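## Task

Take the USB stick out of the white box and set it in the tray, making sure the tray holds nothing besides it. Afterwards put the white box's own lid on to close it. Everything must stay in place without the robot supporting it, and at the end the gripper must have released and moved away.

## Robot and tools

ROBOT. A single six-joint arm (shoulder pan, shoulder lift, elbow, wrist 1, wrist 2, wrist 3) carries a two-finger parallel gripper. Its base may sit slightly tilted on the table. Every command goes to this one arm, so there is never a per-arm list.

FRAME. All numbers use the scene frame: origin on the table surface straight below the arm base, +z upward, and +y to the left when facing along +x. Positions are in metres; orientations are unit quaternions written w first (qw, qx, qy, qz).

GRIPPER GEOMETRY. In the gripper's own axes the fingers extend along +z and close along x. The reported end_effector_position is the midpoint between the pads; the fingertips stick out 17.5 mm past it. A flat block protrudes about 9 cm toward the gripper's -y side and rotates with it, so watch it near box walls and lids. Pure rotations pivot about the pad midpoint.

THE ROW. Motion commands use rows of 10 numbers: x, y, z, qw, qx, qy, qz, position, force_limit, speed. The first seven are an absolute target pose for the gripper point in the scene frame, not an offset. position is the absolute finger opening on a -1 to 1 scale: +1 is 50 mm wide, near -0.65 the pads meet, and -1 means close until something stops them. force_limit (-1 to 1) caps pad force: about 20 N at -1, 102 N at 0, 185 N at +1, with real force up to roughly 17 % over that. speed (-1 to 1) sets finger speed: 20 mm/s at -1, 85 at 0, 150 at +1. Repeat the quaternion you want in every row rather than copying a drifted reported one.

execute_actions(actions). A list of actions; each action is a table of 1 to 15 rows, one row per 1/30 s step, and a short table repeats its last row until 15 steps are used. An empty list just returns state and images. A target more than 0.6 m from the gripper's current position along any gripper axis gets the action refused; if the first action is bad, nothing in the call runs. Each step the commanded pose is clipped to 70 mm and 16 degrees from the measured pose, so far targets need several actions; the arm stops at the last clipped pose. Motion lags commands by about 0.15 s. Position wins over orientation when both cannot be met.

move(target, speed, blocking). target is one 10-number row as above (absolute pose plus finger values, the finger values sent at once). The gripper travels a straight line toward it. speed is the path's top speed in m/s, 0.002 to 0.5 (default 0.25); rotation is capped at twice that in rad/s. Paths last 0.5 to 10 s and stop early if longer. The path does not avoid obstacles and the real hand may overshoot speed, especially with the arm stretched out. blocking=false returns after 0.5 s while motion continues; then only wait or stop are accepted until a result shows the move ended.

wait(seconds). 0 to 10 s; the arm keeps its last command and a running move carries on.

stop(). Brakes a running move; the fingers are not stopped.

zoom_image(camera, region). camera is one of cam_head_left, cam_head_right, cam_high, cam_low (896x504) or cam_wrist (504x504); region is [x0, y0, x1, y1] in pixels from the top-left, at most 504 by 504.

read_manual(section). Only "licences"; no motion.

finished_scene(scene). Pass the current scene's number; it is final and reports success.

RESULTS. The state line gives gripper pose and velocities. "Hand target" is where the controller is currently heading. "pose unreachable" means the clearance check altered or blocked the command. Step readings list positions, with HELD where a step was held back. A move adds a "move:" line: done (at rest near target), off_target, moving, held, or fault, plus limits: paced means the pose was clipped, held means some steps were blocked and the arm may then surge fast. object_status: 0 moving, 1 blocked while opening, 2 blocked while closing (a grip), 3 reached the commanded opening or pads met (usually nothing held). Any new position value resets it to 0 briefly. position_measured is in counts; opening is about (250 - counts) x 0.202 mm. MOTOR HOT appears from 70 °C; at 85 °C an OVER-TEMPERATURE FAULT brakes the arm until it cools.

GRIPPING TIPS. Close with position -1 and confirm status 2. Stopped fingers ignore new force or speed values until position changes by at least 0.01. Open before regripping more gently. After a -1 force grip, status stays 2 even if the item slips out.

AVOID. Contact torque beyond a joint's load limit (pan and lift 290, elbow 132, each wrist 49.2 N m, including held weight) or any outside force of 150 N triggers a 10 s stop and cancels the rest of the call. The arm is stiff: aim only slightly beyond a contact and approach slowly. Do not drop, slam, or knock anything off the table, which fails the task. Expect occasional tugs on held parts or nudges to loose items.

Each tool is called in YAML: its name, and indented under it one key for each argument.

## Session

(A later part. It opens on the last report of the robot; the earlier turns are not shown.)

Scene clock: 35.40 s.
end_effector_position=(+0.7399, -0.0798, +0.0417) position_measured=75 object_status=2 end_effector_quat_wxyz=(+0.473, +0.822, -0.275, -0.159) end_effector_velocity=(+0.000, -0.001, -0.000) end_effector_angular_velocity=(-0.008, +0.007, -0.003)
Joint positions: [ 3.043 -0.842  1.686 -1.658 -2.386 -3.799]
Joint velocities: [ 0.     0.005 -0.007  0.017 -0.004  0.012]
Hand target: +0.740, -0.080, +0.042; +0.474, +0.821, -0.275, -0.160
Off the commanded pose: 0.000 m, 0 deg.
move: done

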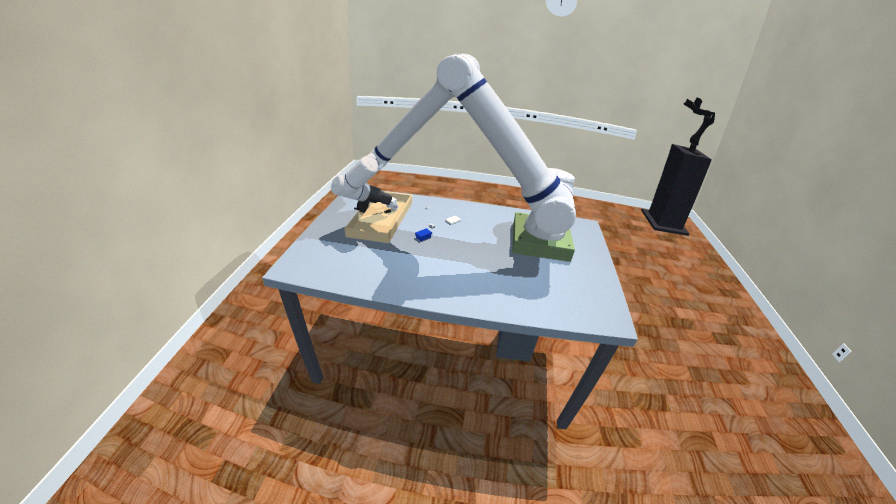

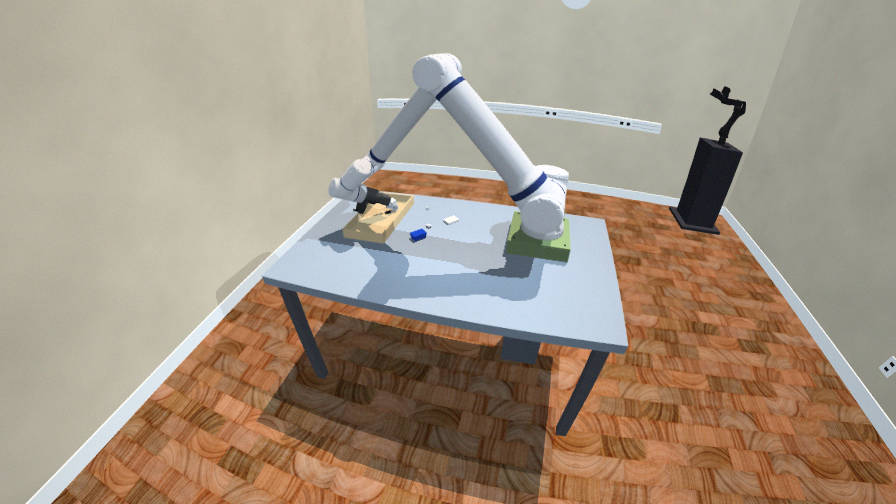

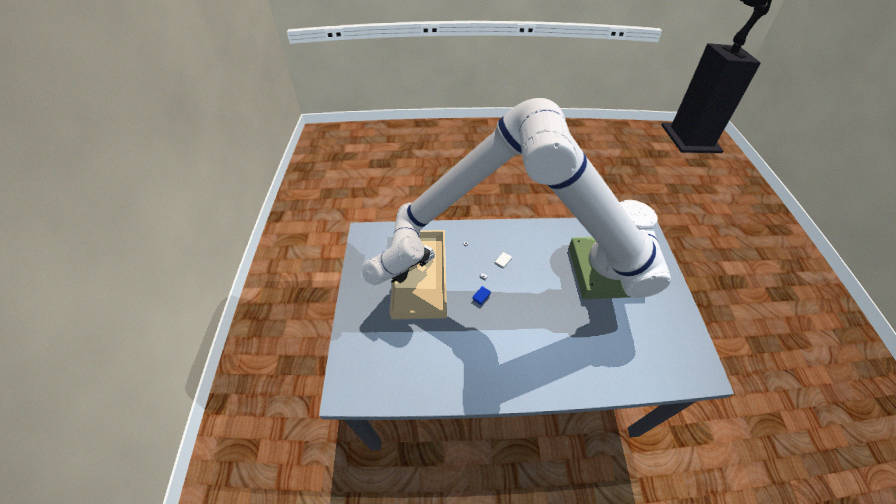

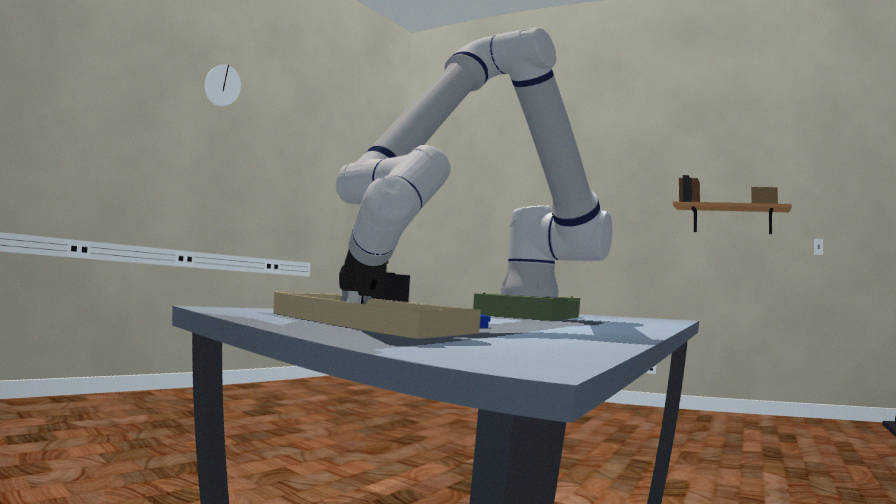

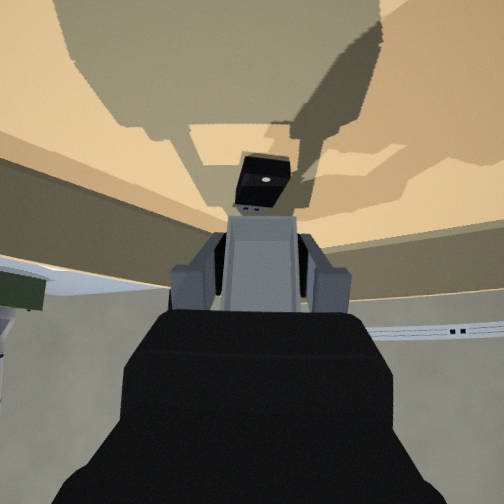

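Out.

move:
  target: [0.73,-0.09,0.13,0.285,0.904,-0.302,-0.095,-1,-0.7,-0.5]
  speed: 0.3

move:
  target: [0.5076,-0.1067,0.07,-0.363,0.876,-0.293,0.121,-1,-0.7,-0.5]
  speed: 0.35

move:
  target: [0.5076,-0.1067,0.0245,-0.363,0.876,-0.293,0.121,-1,-0.7,-0.5]
  speed: 0.035

move:
  target: [0.5076,-0.1067,0.0245,-0.363,0.876,-0.293,0.121,1,-0.7,0]

move:
  target: [0.5076,-0.1067,0.06,-0.363,0.876,-0.293,0.121,1,-0.7,0]
  speed: 0.1

move:
  target: [0.4305,-0.0643,0.055,0,0.948,-0.317,0,1,-0.8,0]
  speed: 0.3

move:
  target: [0.4305,-0.0643,0.0205,0,0.948,-0.317,0,1,-0.8,0]
  speed: 0.04

move:
  target: [0.4305,-0.0643,0.0205,0,0.948,-0.317,0,-1,-0.8,-0.5]

move:
  target: [0.4305,-0.0643,0.06,0,0.948,-0.317,0,-1,-0.8,-0.5]
  speed: 0.1

move:
  target: [0.5076,-0.1067,0.053,0,0.948,-0.317,0,-1,-0.8,-0.5]
  speed: 0.15

Scene clock: 39.67 s.
end_effector_position=(+0.7298, -0.0901, +0.1302) position_measured=75 object_status=2 end_effector_quat_wxyz=(+0.286, +0.904, -0.302, -0.095) end_effector_velocity=(-0.000, +0.000, +0.002) end_effector_angular_velocity=(+0.009, -0.007, +0.001)
Joint positions: [ 2.934 -1.114  1.869 -2.024 -2.115 -4.165]
Joint velocities: [-0.003 -0.006  0.004 -0.007  0.009 -0.008]
Hand target: +0.730, -0.090, +0.130; +0.286, +0.905, -0.302, -0.095
Off the commanded pose: 0.000 m, 0 deg.
move: done

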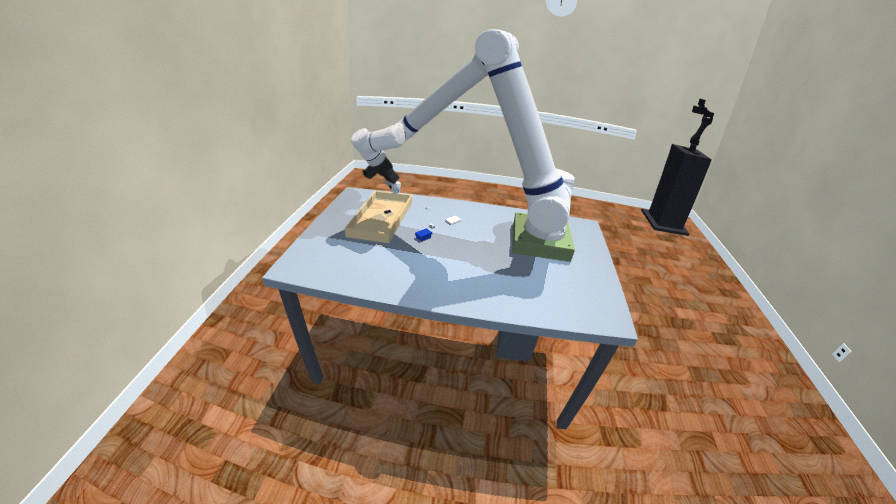

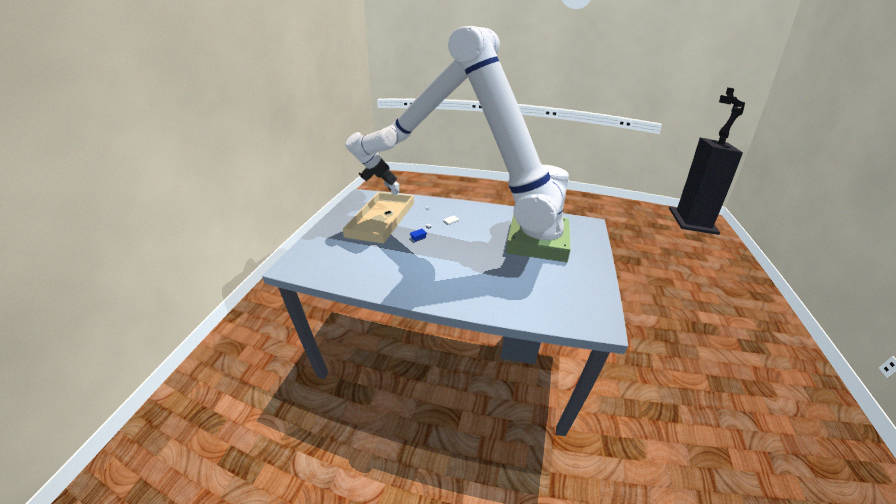

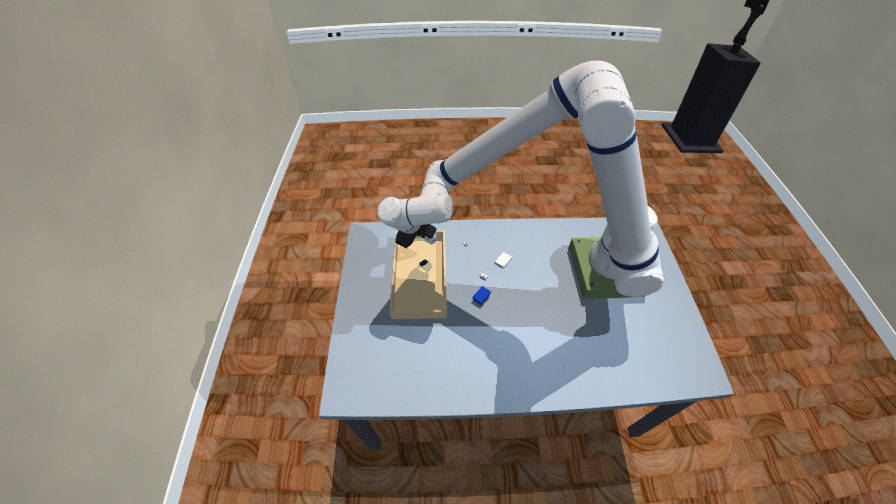

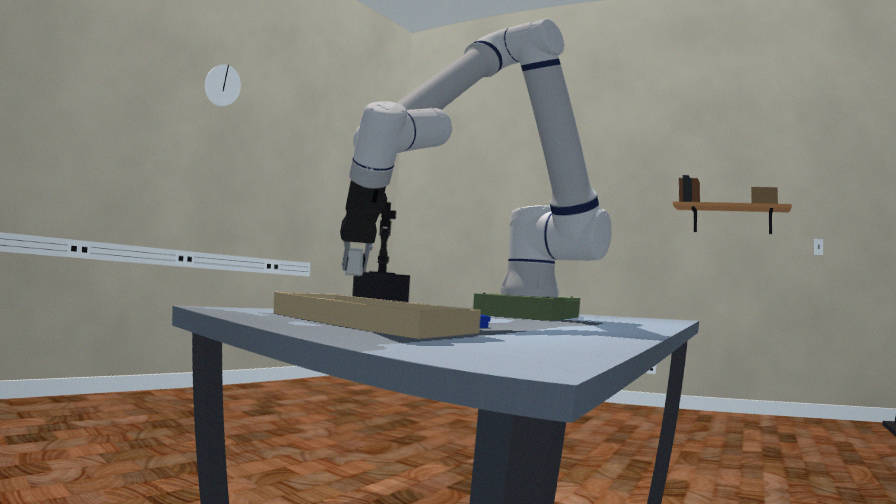

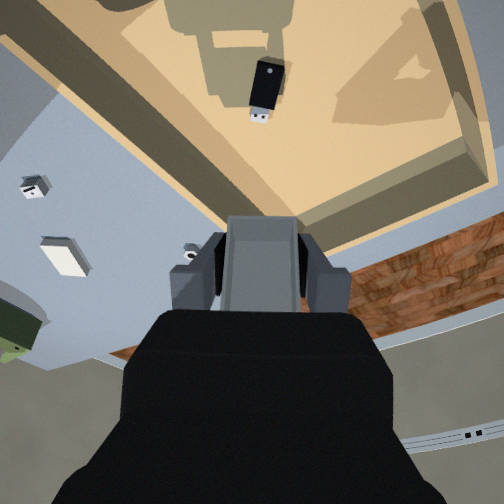

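Scene clock: 42.20 s.
end_effector_position=(+0.5068, -0.1076, +0.0682) position_measured=75 object_status=2 end_effector_quat_wxyz=(-0.360, +0.877, -0.293, +0.122) end_effector_velocity=(-0.001, -0.003, -0.000) end_effector_angular_velocity=(+0.005, -0.006, +0.002)
Joint positions: [ 2.073 -1.297  2.589 -2.503 -0.867 -5.245]
Joint velocities: [-0.008  0.003 -0.003  0.012  0.004 -0.016]
Hand target: +0.507, -0.108, +0.068; -0.360, +0.877, -0.293, +0.122
Off the commanded pose: 0.002 m, 0 deg.
move: done

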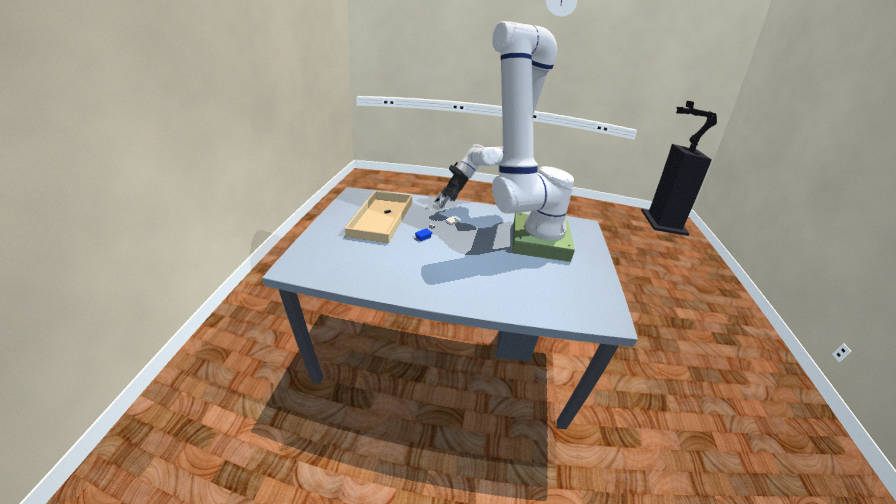

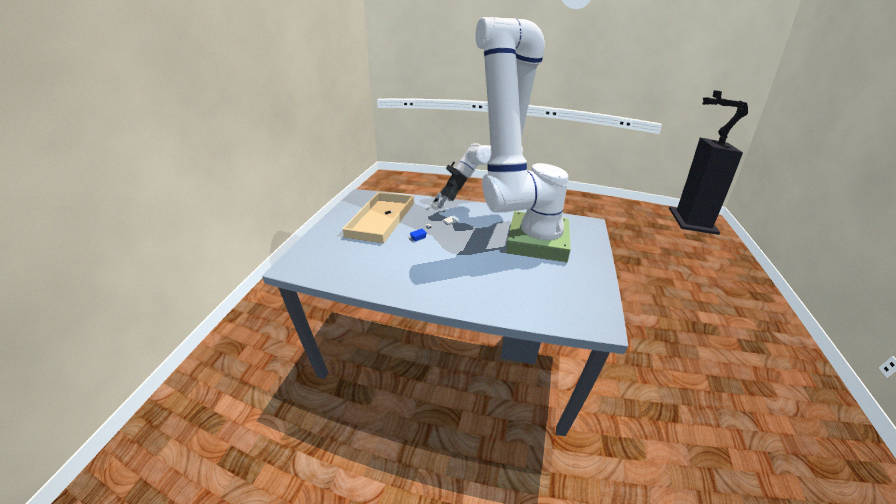

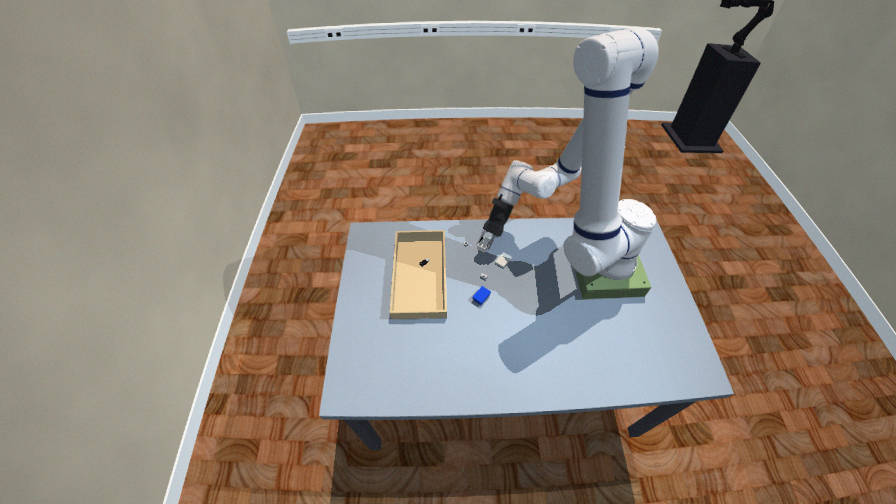

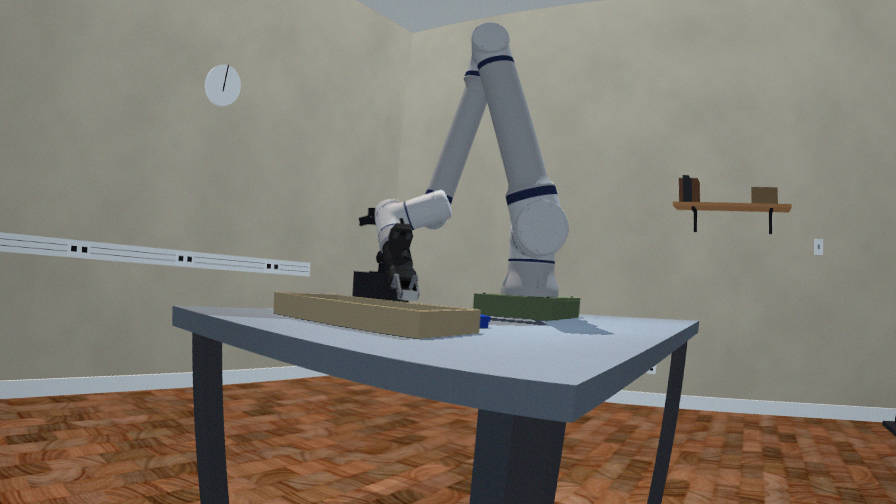

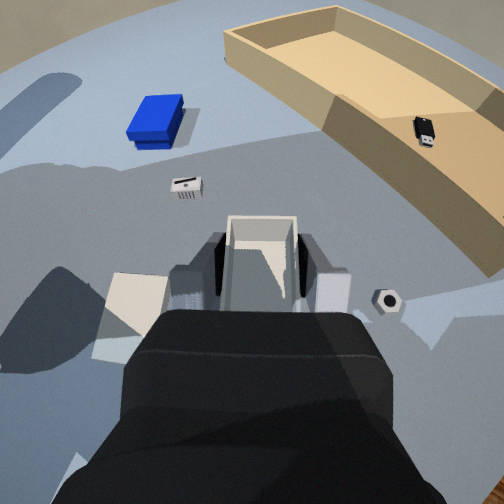

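Scene clock: 43.77 s.
end_effector_position=(+0.5077, -0.1068, +0.0245) position_measured=75 object_status=2 end_effector_quat_wxyz=(-0.363, +0.876, -0.293, +0.121) end_effector_velocity=(+0.000, -0.000, -0.001) end_effector_angular_velocity=(+0.000, -0.000, -0.000)
Joint positions: [ 2.074 -1.161  2.592 -2.634 -0.863 -5.247]
Joint velocities: [-0.     0.005 -0.    -0.004  0.    -0.   ]
Hand target: +0.508, -0.107, +0.024; -0.363, +0.876, -0.293, +0.121
Off the commanded pose: 0.000 m, 0 deg.
move: done

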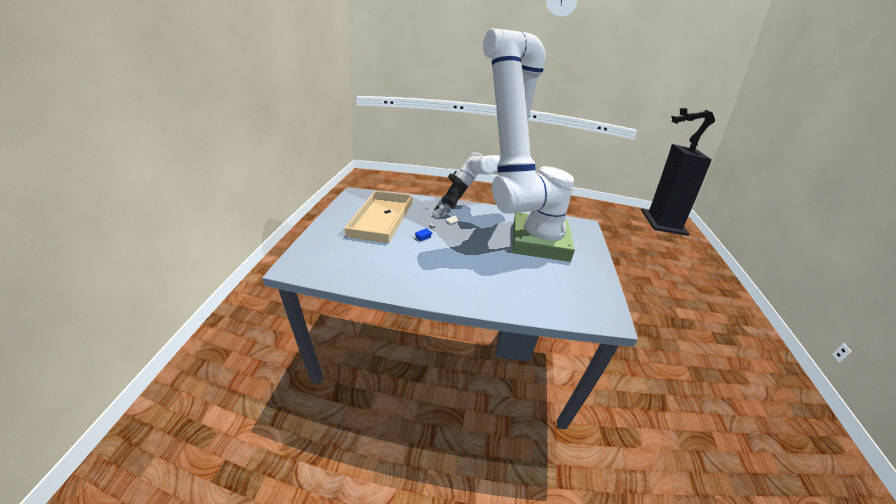

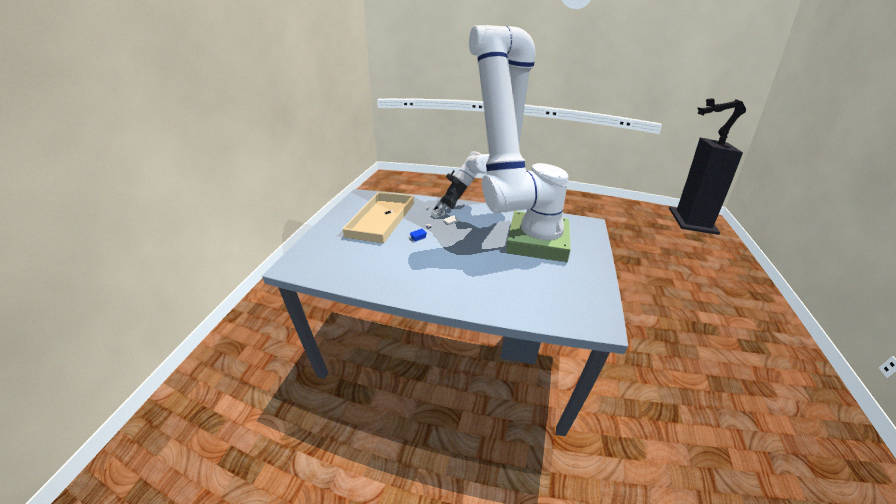

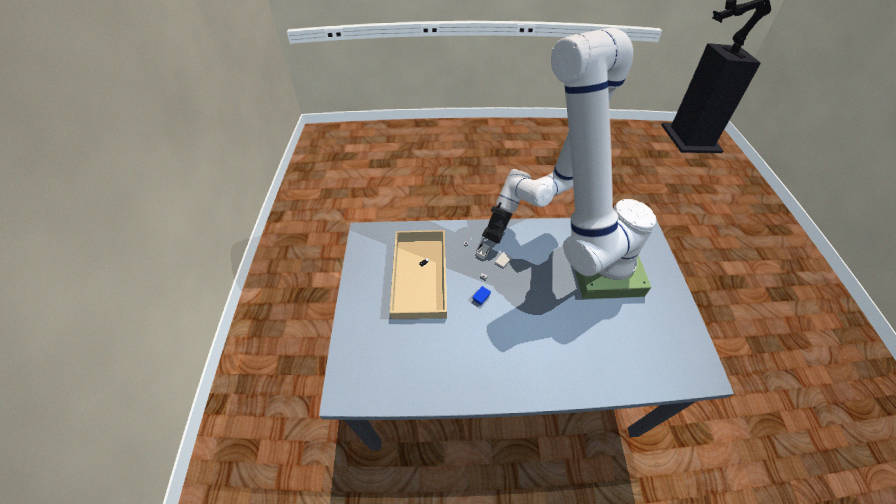

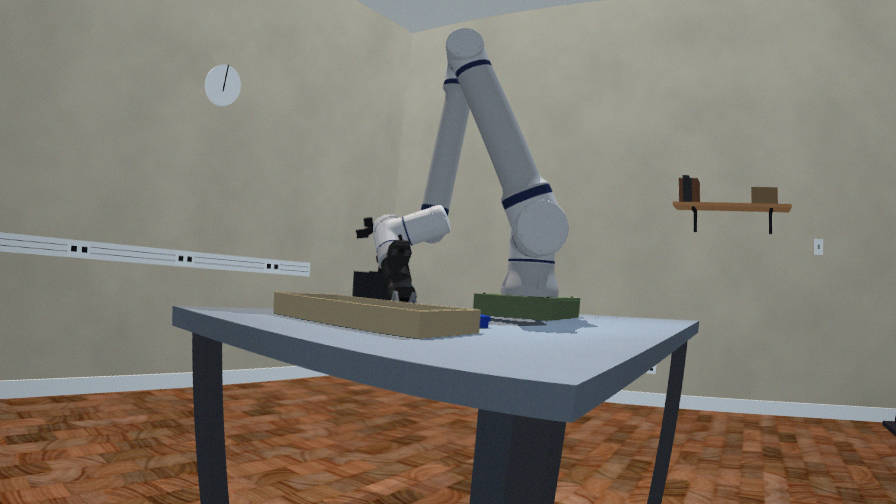

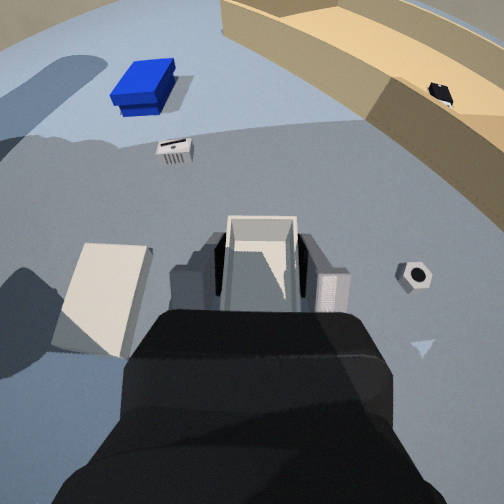

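Scene clock: 44.47 s.
end_effector_position=(+0.5076, -0.1067, +0.0245) position_measured=3 object_status=3 end_effector_quat_wxyz=(-0.363, +0.876, -0.293, +0.121) end_effector_velocity=(-0.000, +0.000, +0.000) end_effector_angular_velocity=(-0.001, -0.001, +0.001)
Joint positions: [ 2.074 -1.161  2.592 -2.634 -0.862 -5.247]
Joint velocities: [ 0.    -0.     0.001 -0.001  0.    -0.   ]
Hand target: +0.508, -0.107, +0.024; -0.363, +0.876, -0.293, +0.121
Off the commanded pose: 0.000 m, 0 deg.
move: done

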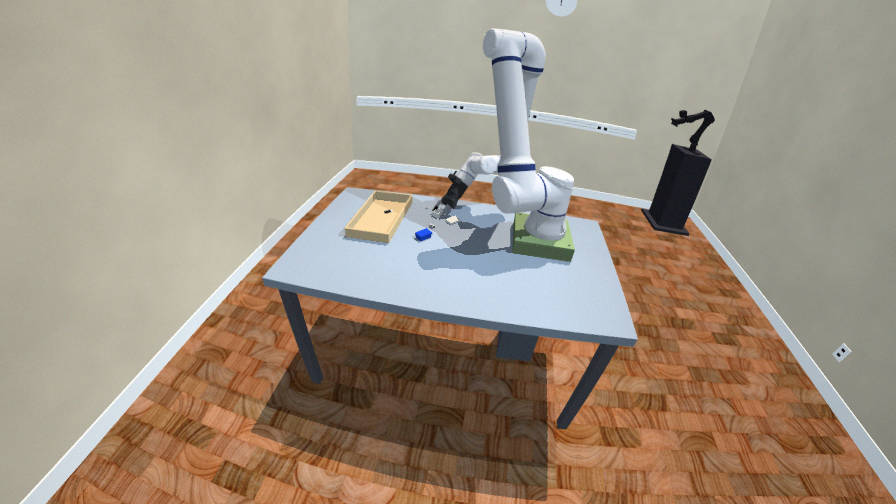

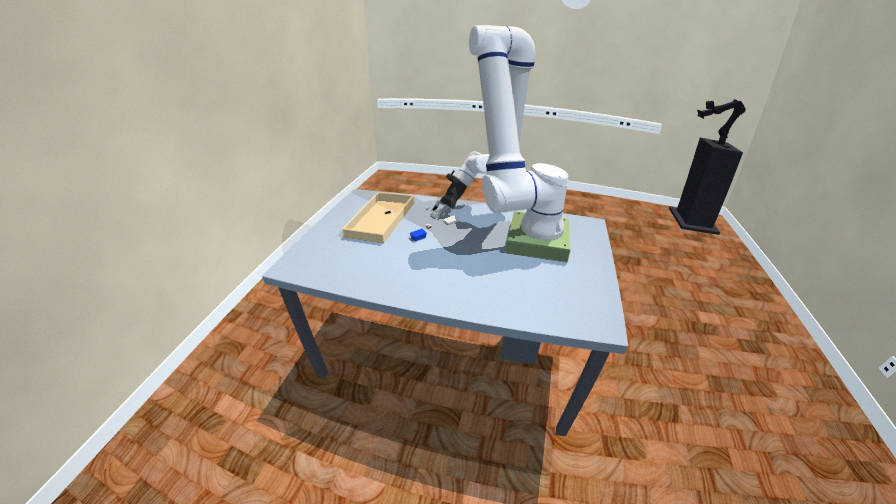

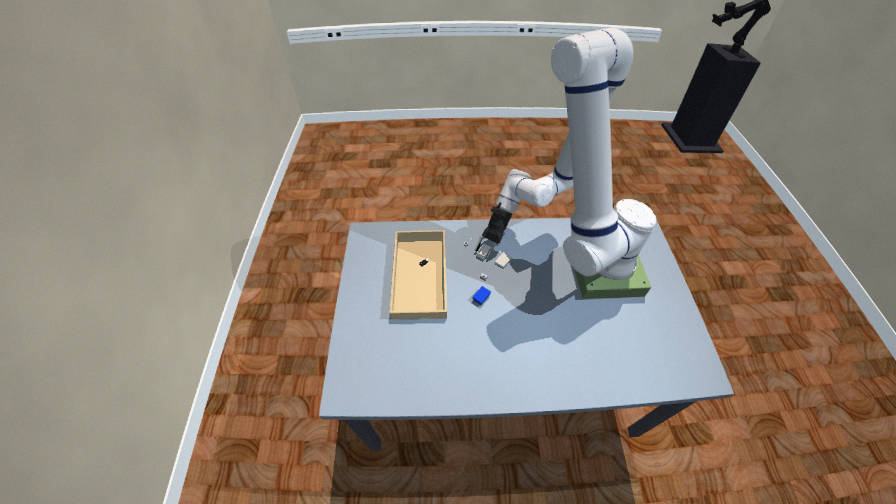

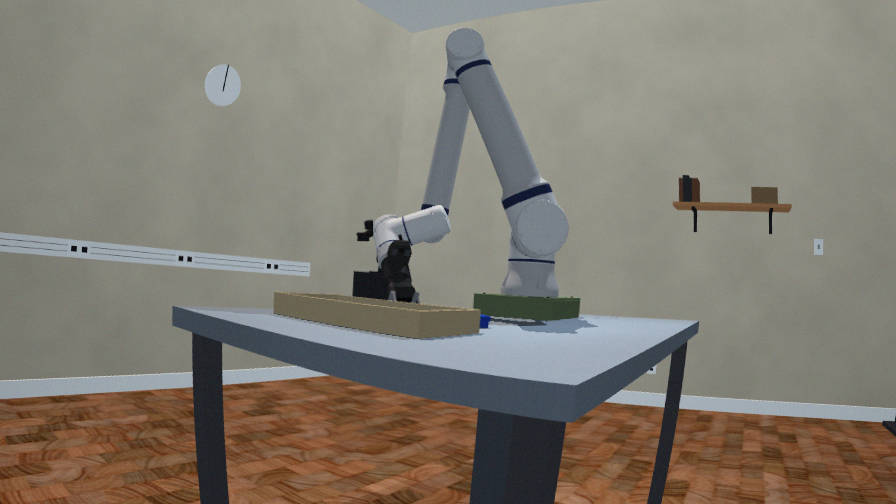

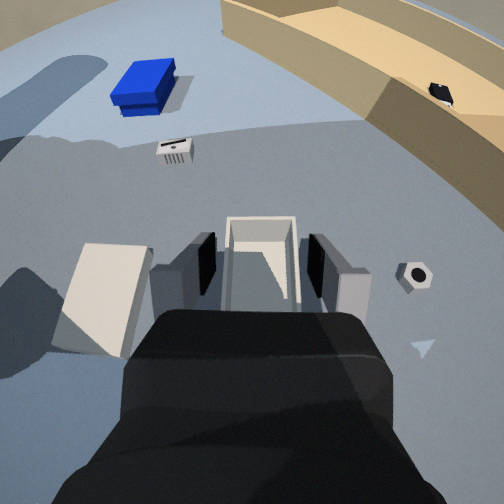

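Scene clock: 45.30 s.
end_effector_position=(+0.5076, -0.1065, +0.0599) position_measured=3 object_status=3 end_effector_quat_wxyz=(-0.363, +0.876, -0.293, +0.121) end_effector_velocity=(-0.000, -0.001, +0.002) end_effector_angular_velocity=(-0.001, +0.001, -0.001)
Joint positions: [ 2.074 -1.269  2.589 -2.524 -0.862 -5.247]
Joint velocities: [-0.002 -0.007 -0.001  0.007 -0.001 -0.   ]
Hand target: +0.508, -0.107, +0.060; -0.363, +0.876, -0.293, +0.121
Off the commanded pose: 0.000 m, 0 deg.
move: done

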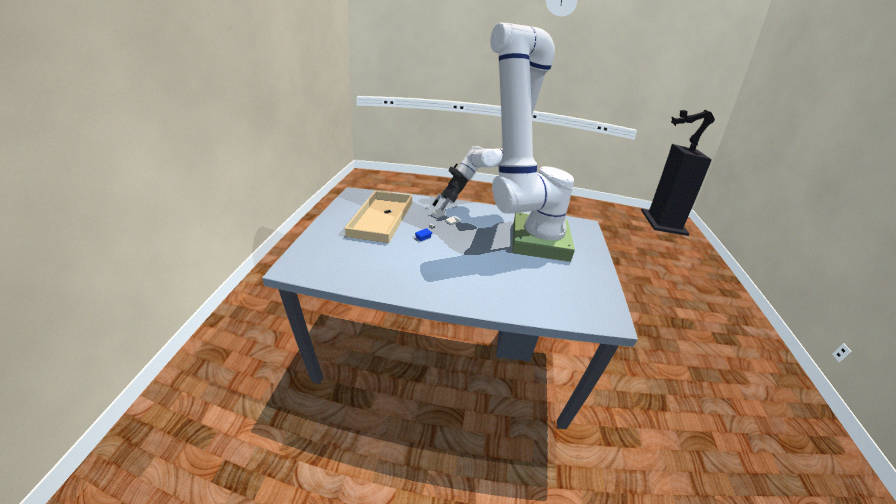

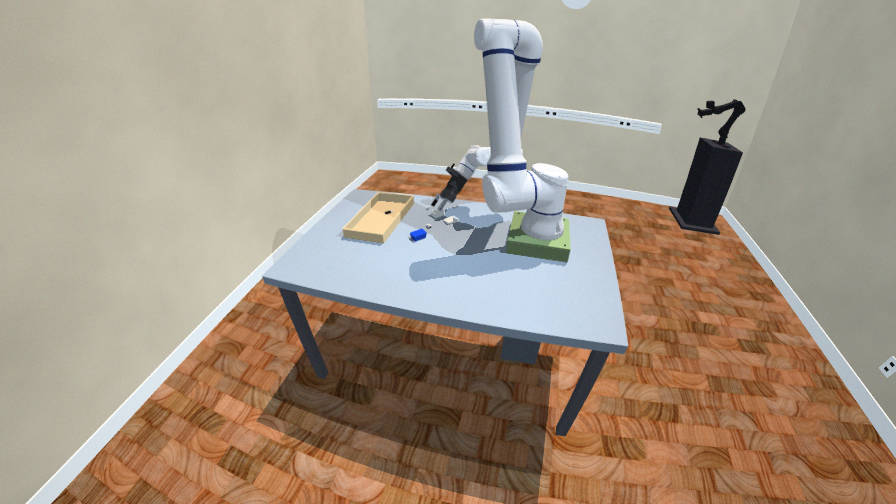

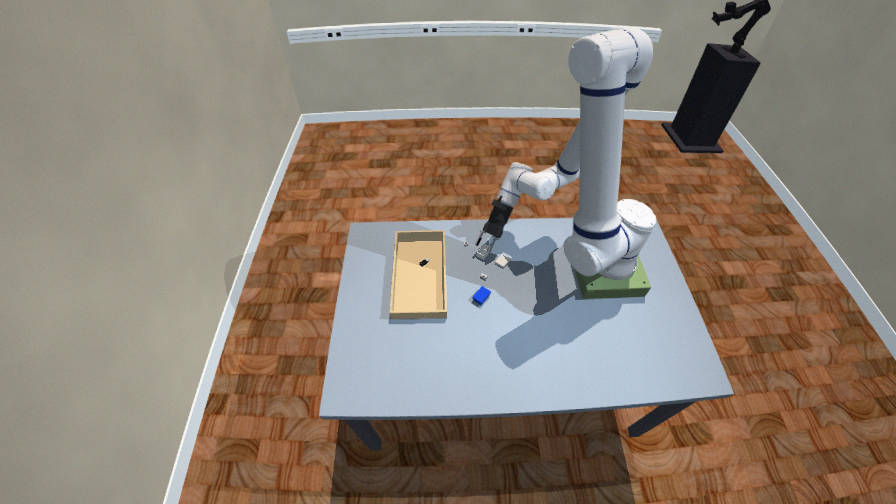

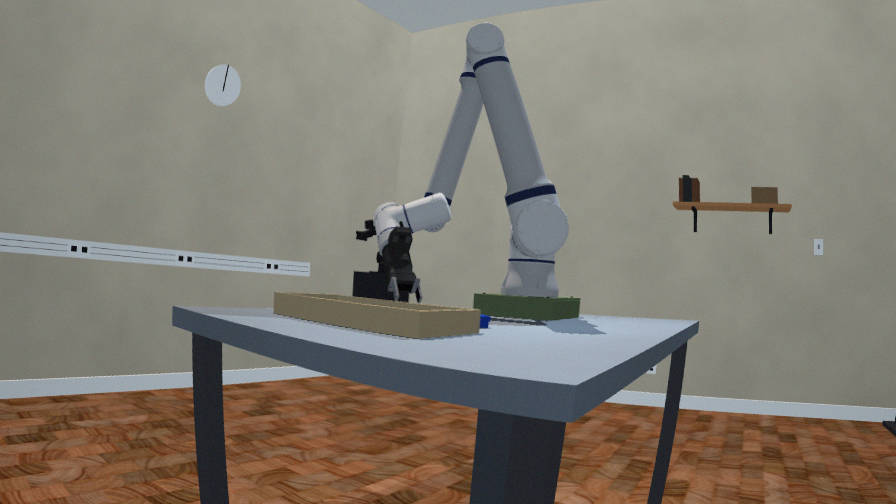

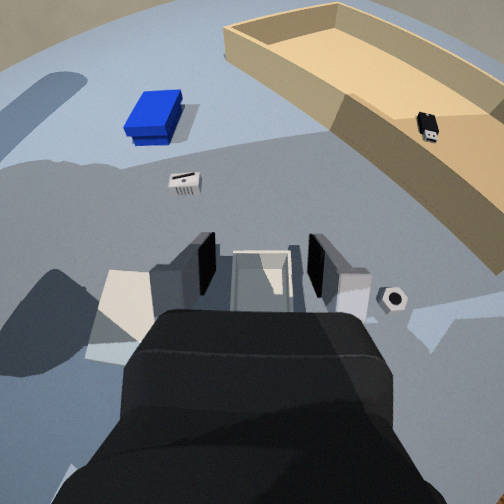

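Scene clock: 47.07 s.
end_effector_position=(+0.4316, -0.0636, +0.0557) position_measured=3 object_status=3 end_effector_quat_wxyz=(-0.002, +0.949, -0.317, +0.000) end_effector_velocity=(-0.001, +0.001, -0.000) end_effector_angular_velocity=(-0.008, +0.008, -0.001)
Joint positions: [ 2.487 -1.507  2.666 -2.731 -1.57  -4.698]
Joint velocities: [ 0.009  0.    -0.001  0.003 -0.011  0.01 ]
Hand target: +0.432, -0.063, +0.056; -0.002, +0.949, -0.317, -0.000
Off the commanded pose: 0.002 m, 0 deg.
move: done

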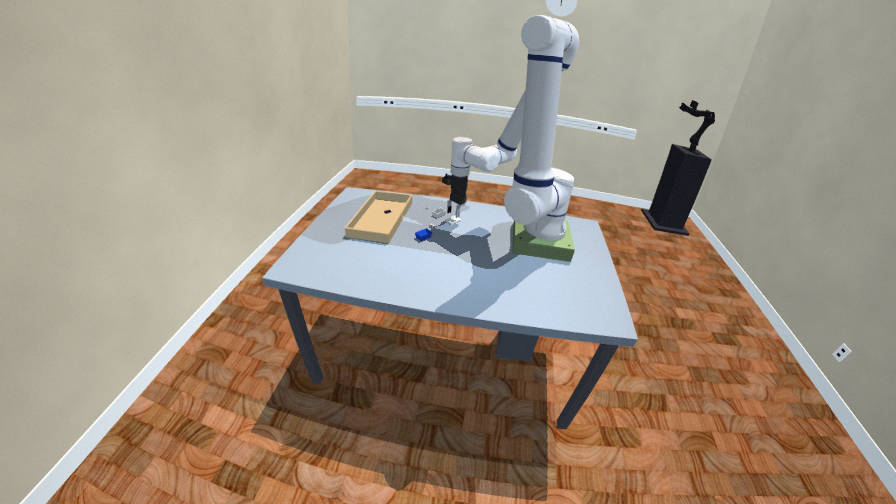

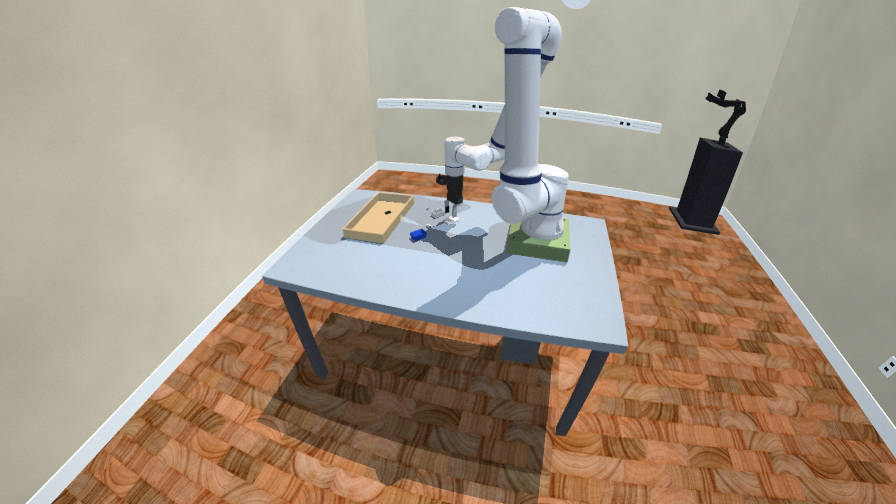

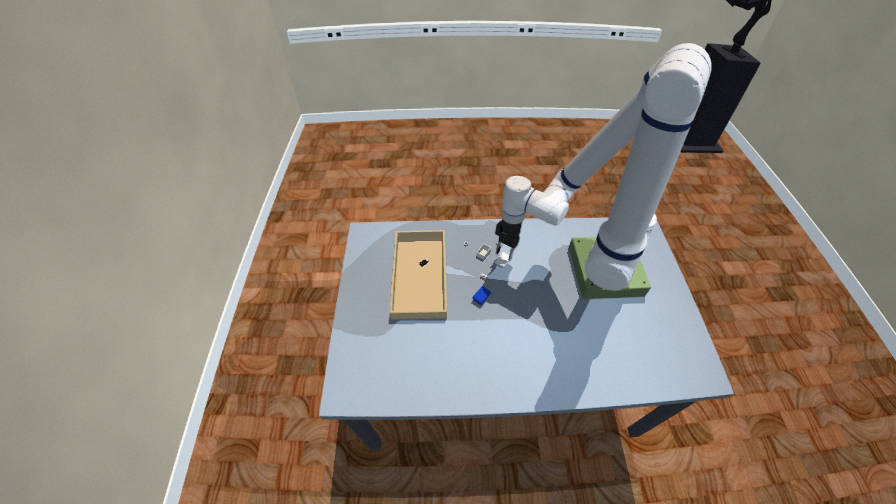

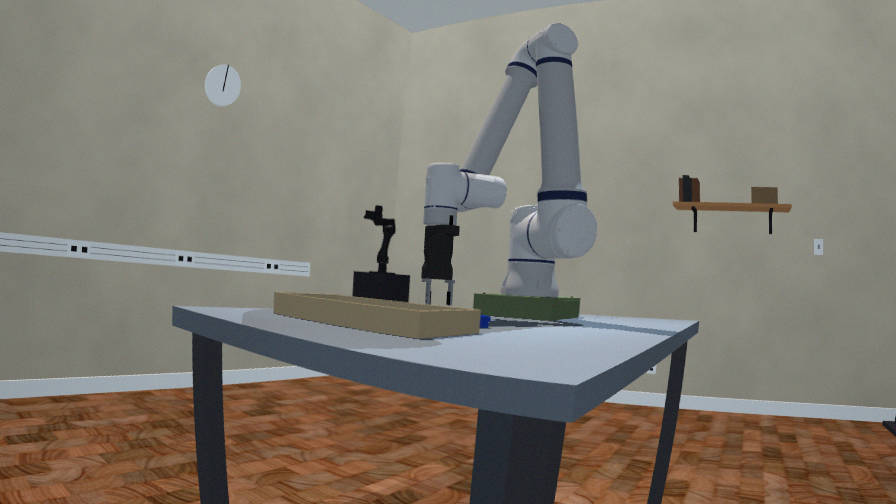

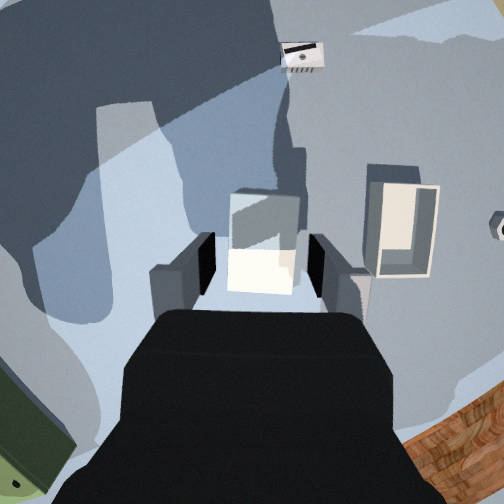

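Scene clock: 48.27 s.
end_effector_position=(+0.4306, -0.0644, +0.0205) position_measured=3 object_status=3 end_effector_quat_wxyz=(-0.000, +0.948, -0.317, -0.000) end_effector_velocity=(-0.000, +0.000, -0.002) end_effector_angular_velocity=(+0.000, +0.000, +0.001)
Joint positions: [ 2.486 -1.388  2.683 -2.868 -1.573 -4.697]
Joint velocities: [ 0.001  0.006  0.001 -0.006  0.     0.   ]
Hand target: +0.431, -0.064, +0.020; +0.000, +0.948, -0.317, -0.000
Off the commanded pose: 0.000 m, 0 deg.
move: done

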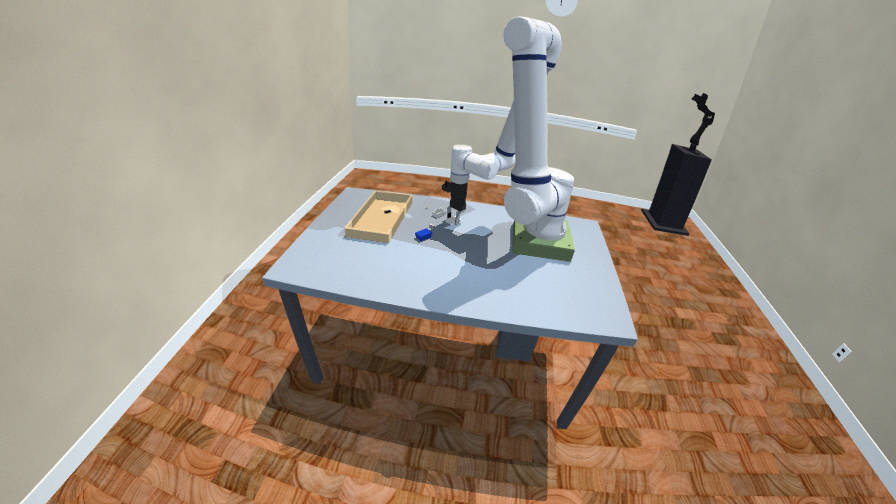

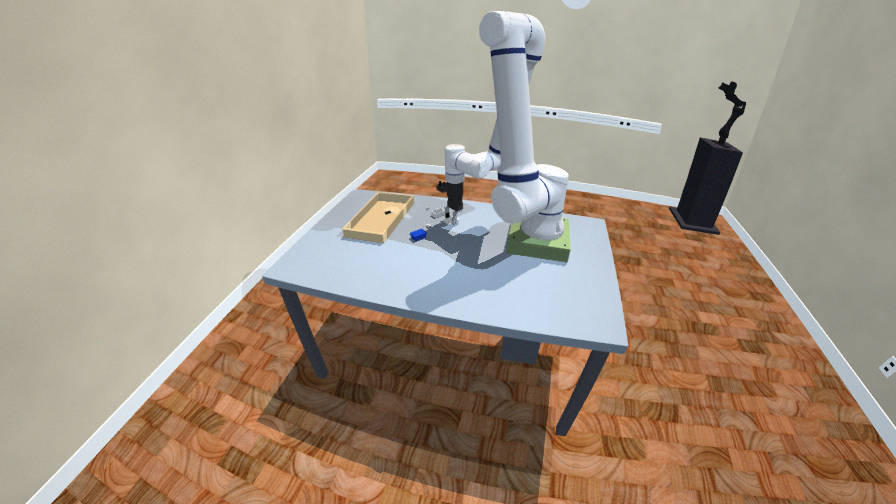

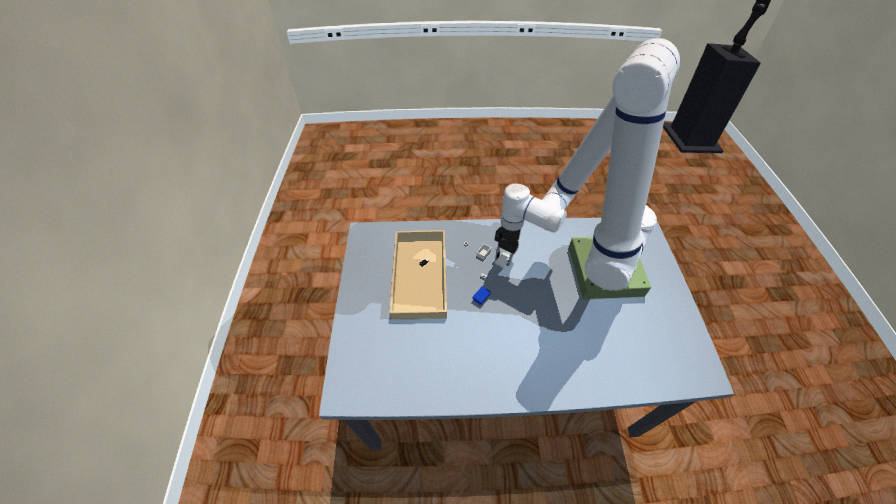

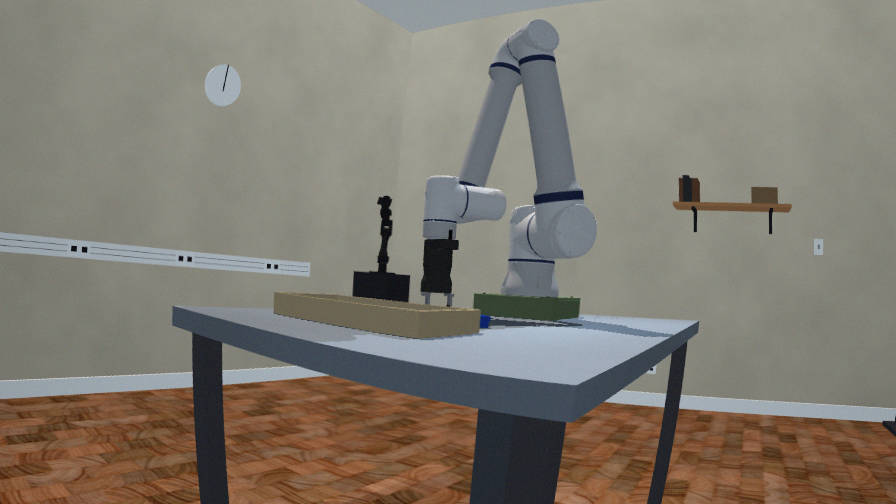

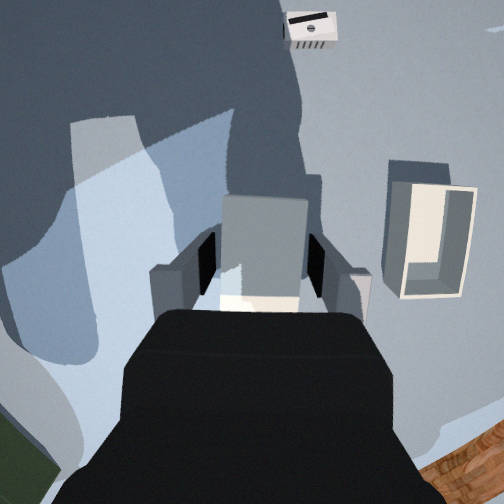

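Scene clock: 48.97 s.
end_effector_position=(+0.4305, -0.0643, +0.0205) position_measured=47 object_status=2 end_effector_quat_wxyz=(-0.000, +0.948, -0.317, -0.000) end_effector_velocity=(+0.000, -0.000, +0.000) end_effector_angular_velocity=(-0.001, -0.000, -0.000)
Joint positions: [ 2.486 -1.388  2.684 -2.868 -1.573 -4.697]
Joint velocities: [-0. -0. -0.  0. -0. -0.]
Hand target: +0.431, -0.064, +0.020; -0.000, +0.948, -0.317, -0.000
Off the commanded pose: 0.000 m, 0 deg.
move: done

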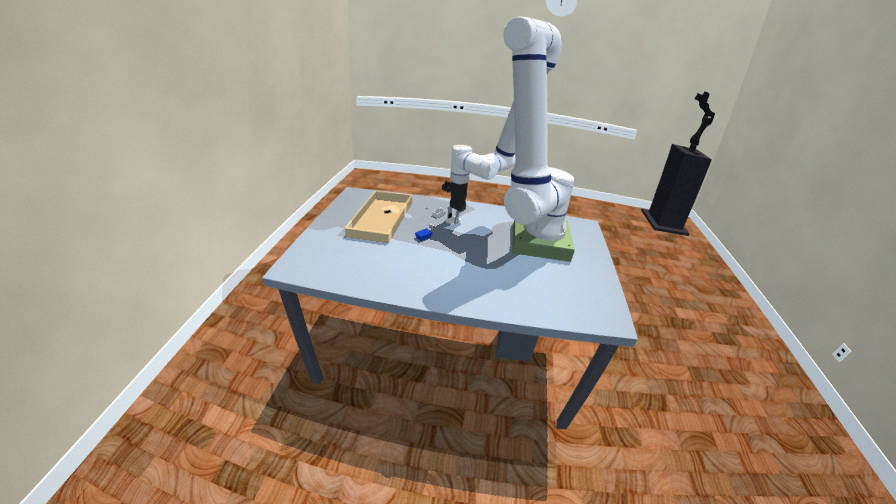

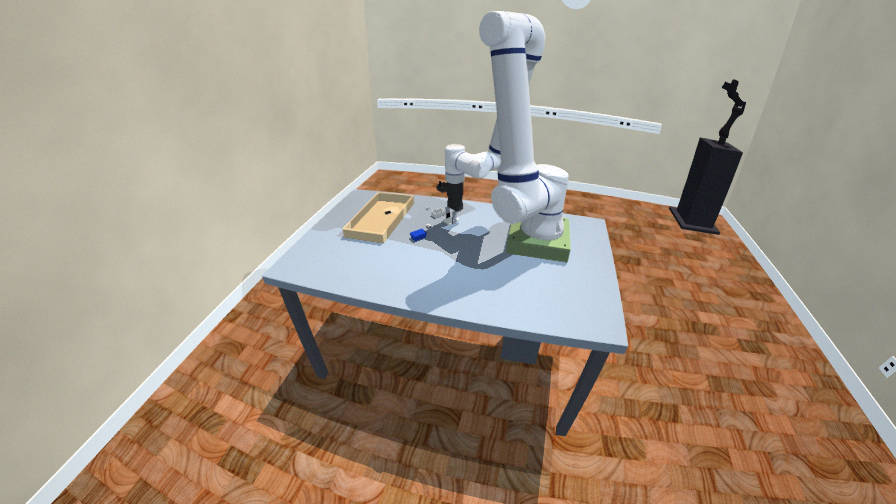

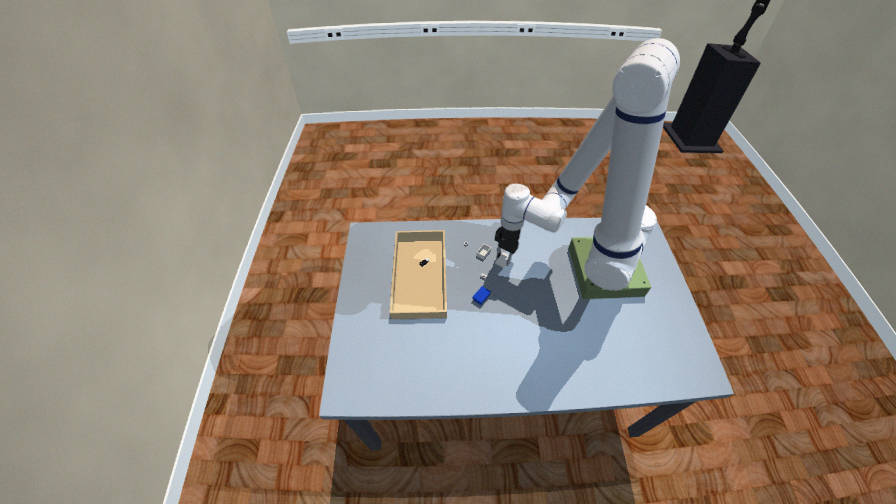

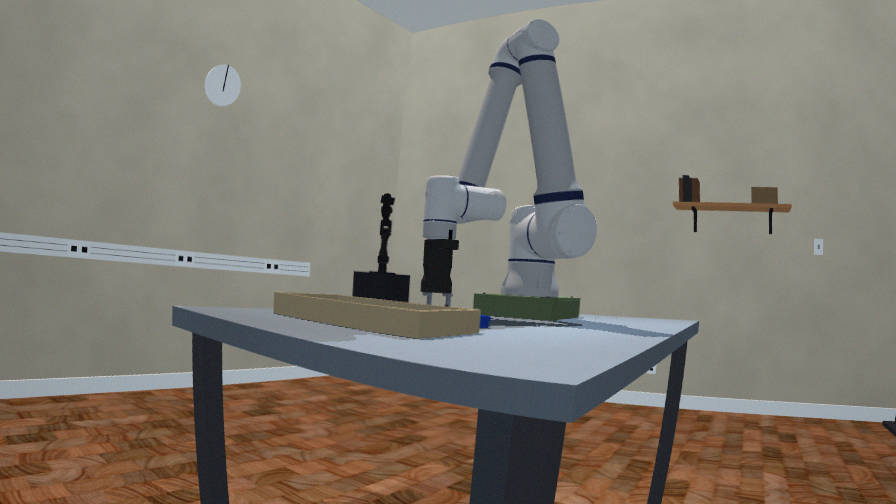

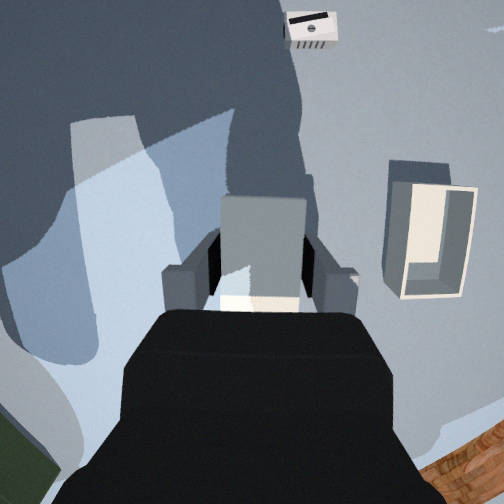

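Scene clock: 49.83 s.
end_effector_position=(+0.4304, -0.0641, +0.0600) position_measured=47 object_status=2 end_effector_quat_wxyz=(+0.000, +0.948, -0.317, +0.000) end_effector_velocity=(+0.000, -0.000, +0.002) end_effector_angular_velocity=(-0.000, -0.000, +0.000)
Joint positions: [ 2.486 -1.522  2.665 -2.716 -1.573 -4.697]
Joint velocities: [-0.    -0.006 -0.001  0.007  0.    -0.   ]
Hand target: +0.430, -0.064, +0.060; +0.000, +0.948, -0.317, +0.000
Off the commanded pose: 0.000 m, 0 deg.
move: done

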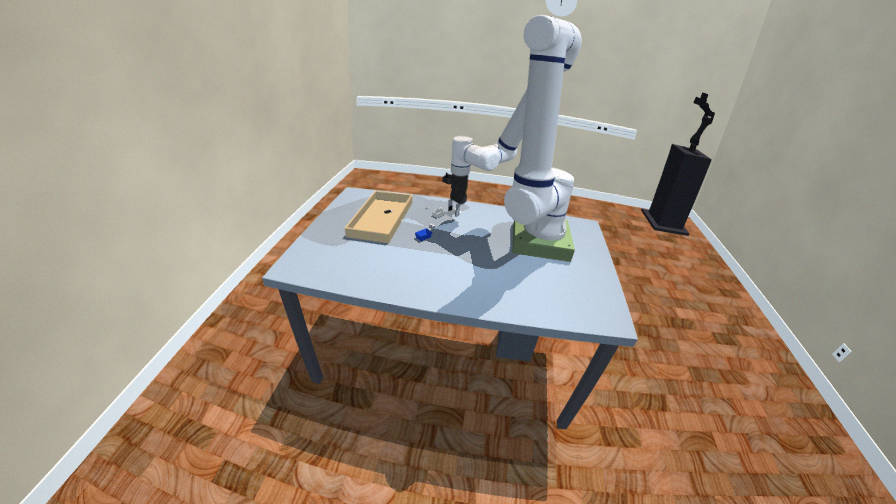

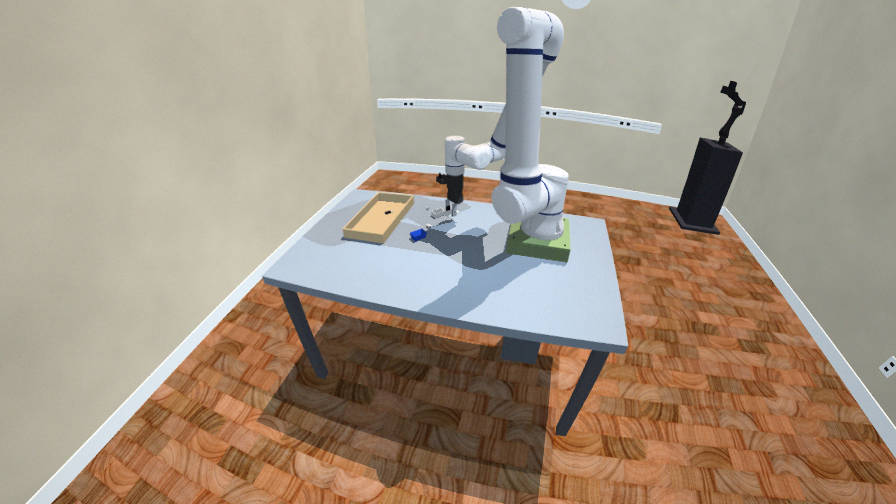

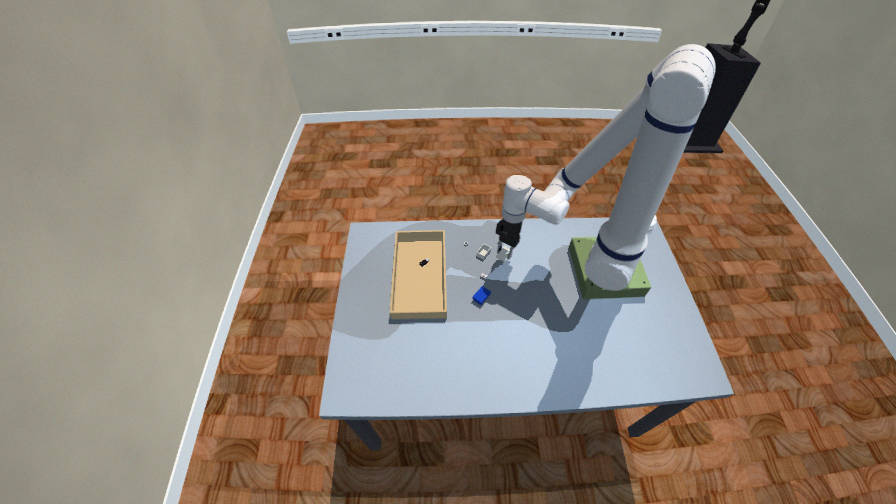

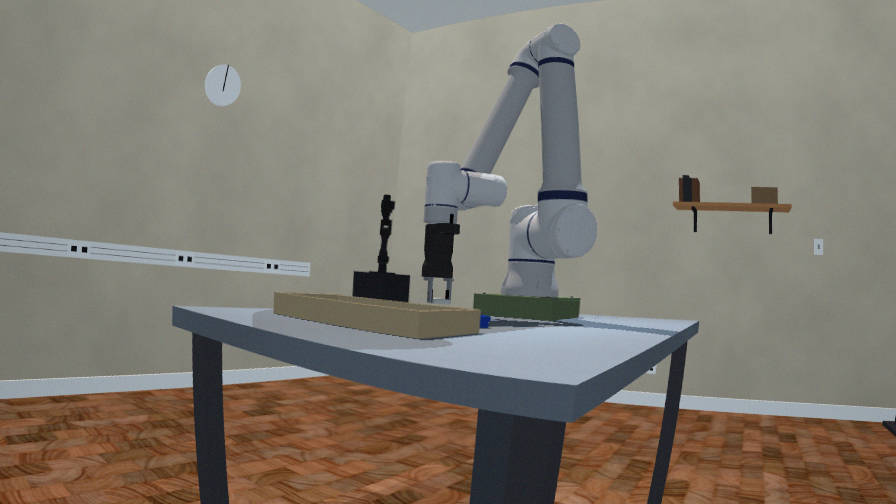

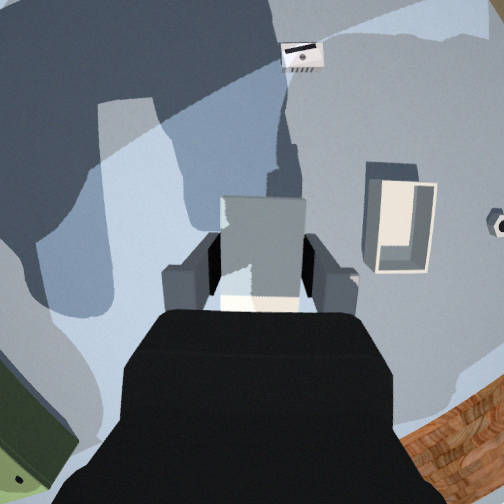

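Scene clock: 50.90 s.
end_effector_position=(+0.5074, -0.1068, +0.0533) position_measured=47 object_status=2 end_effector_quat_wxyz=(-0.000, +0.948, -0.317, +0.000) end_effector_velocity=(+0.002, -0.002, +0.000) end_effector_angular_velocity=(-0.002, -0.001, -0.001)
Joint positions: [ 2.509 -1.384  2.513 -2.701 -1.573 -4.674]
Joint velocities: [-0.001  0.002 -0.004 -0.    -0.001  0.   ]
Hand target: +0.508, -0.107, +0.053; -0.000, +0.948, -0.317, +0.000
Off the commanded pose: 0.000 m, 0 deg.
move: done

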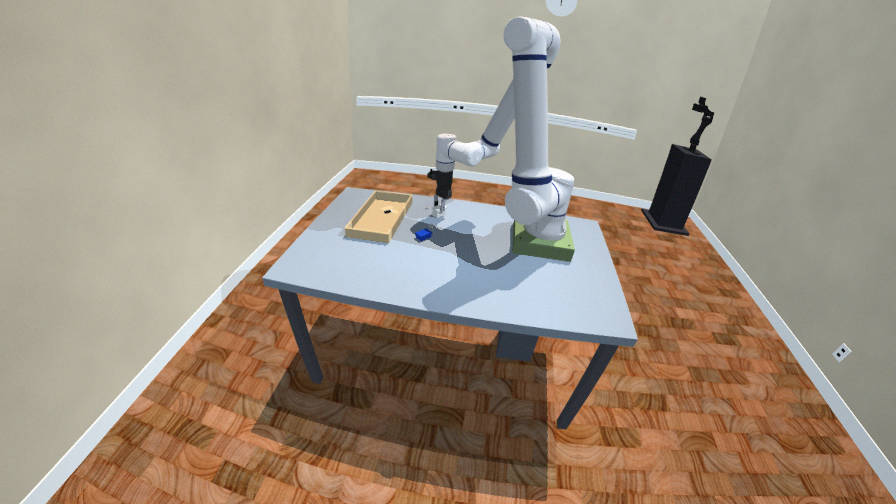

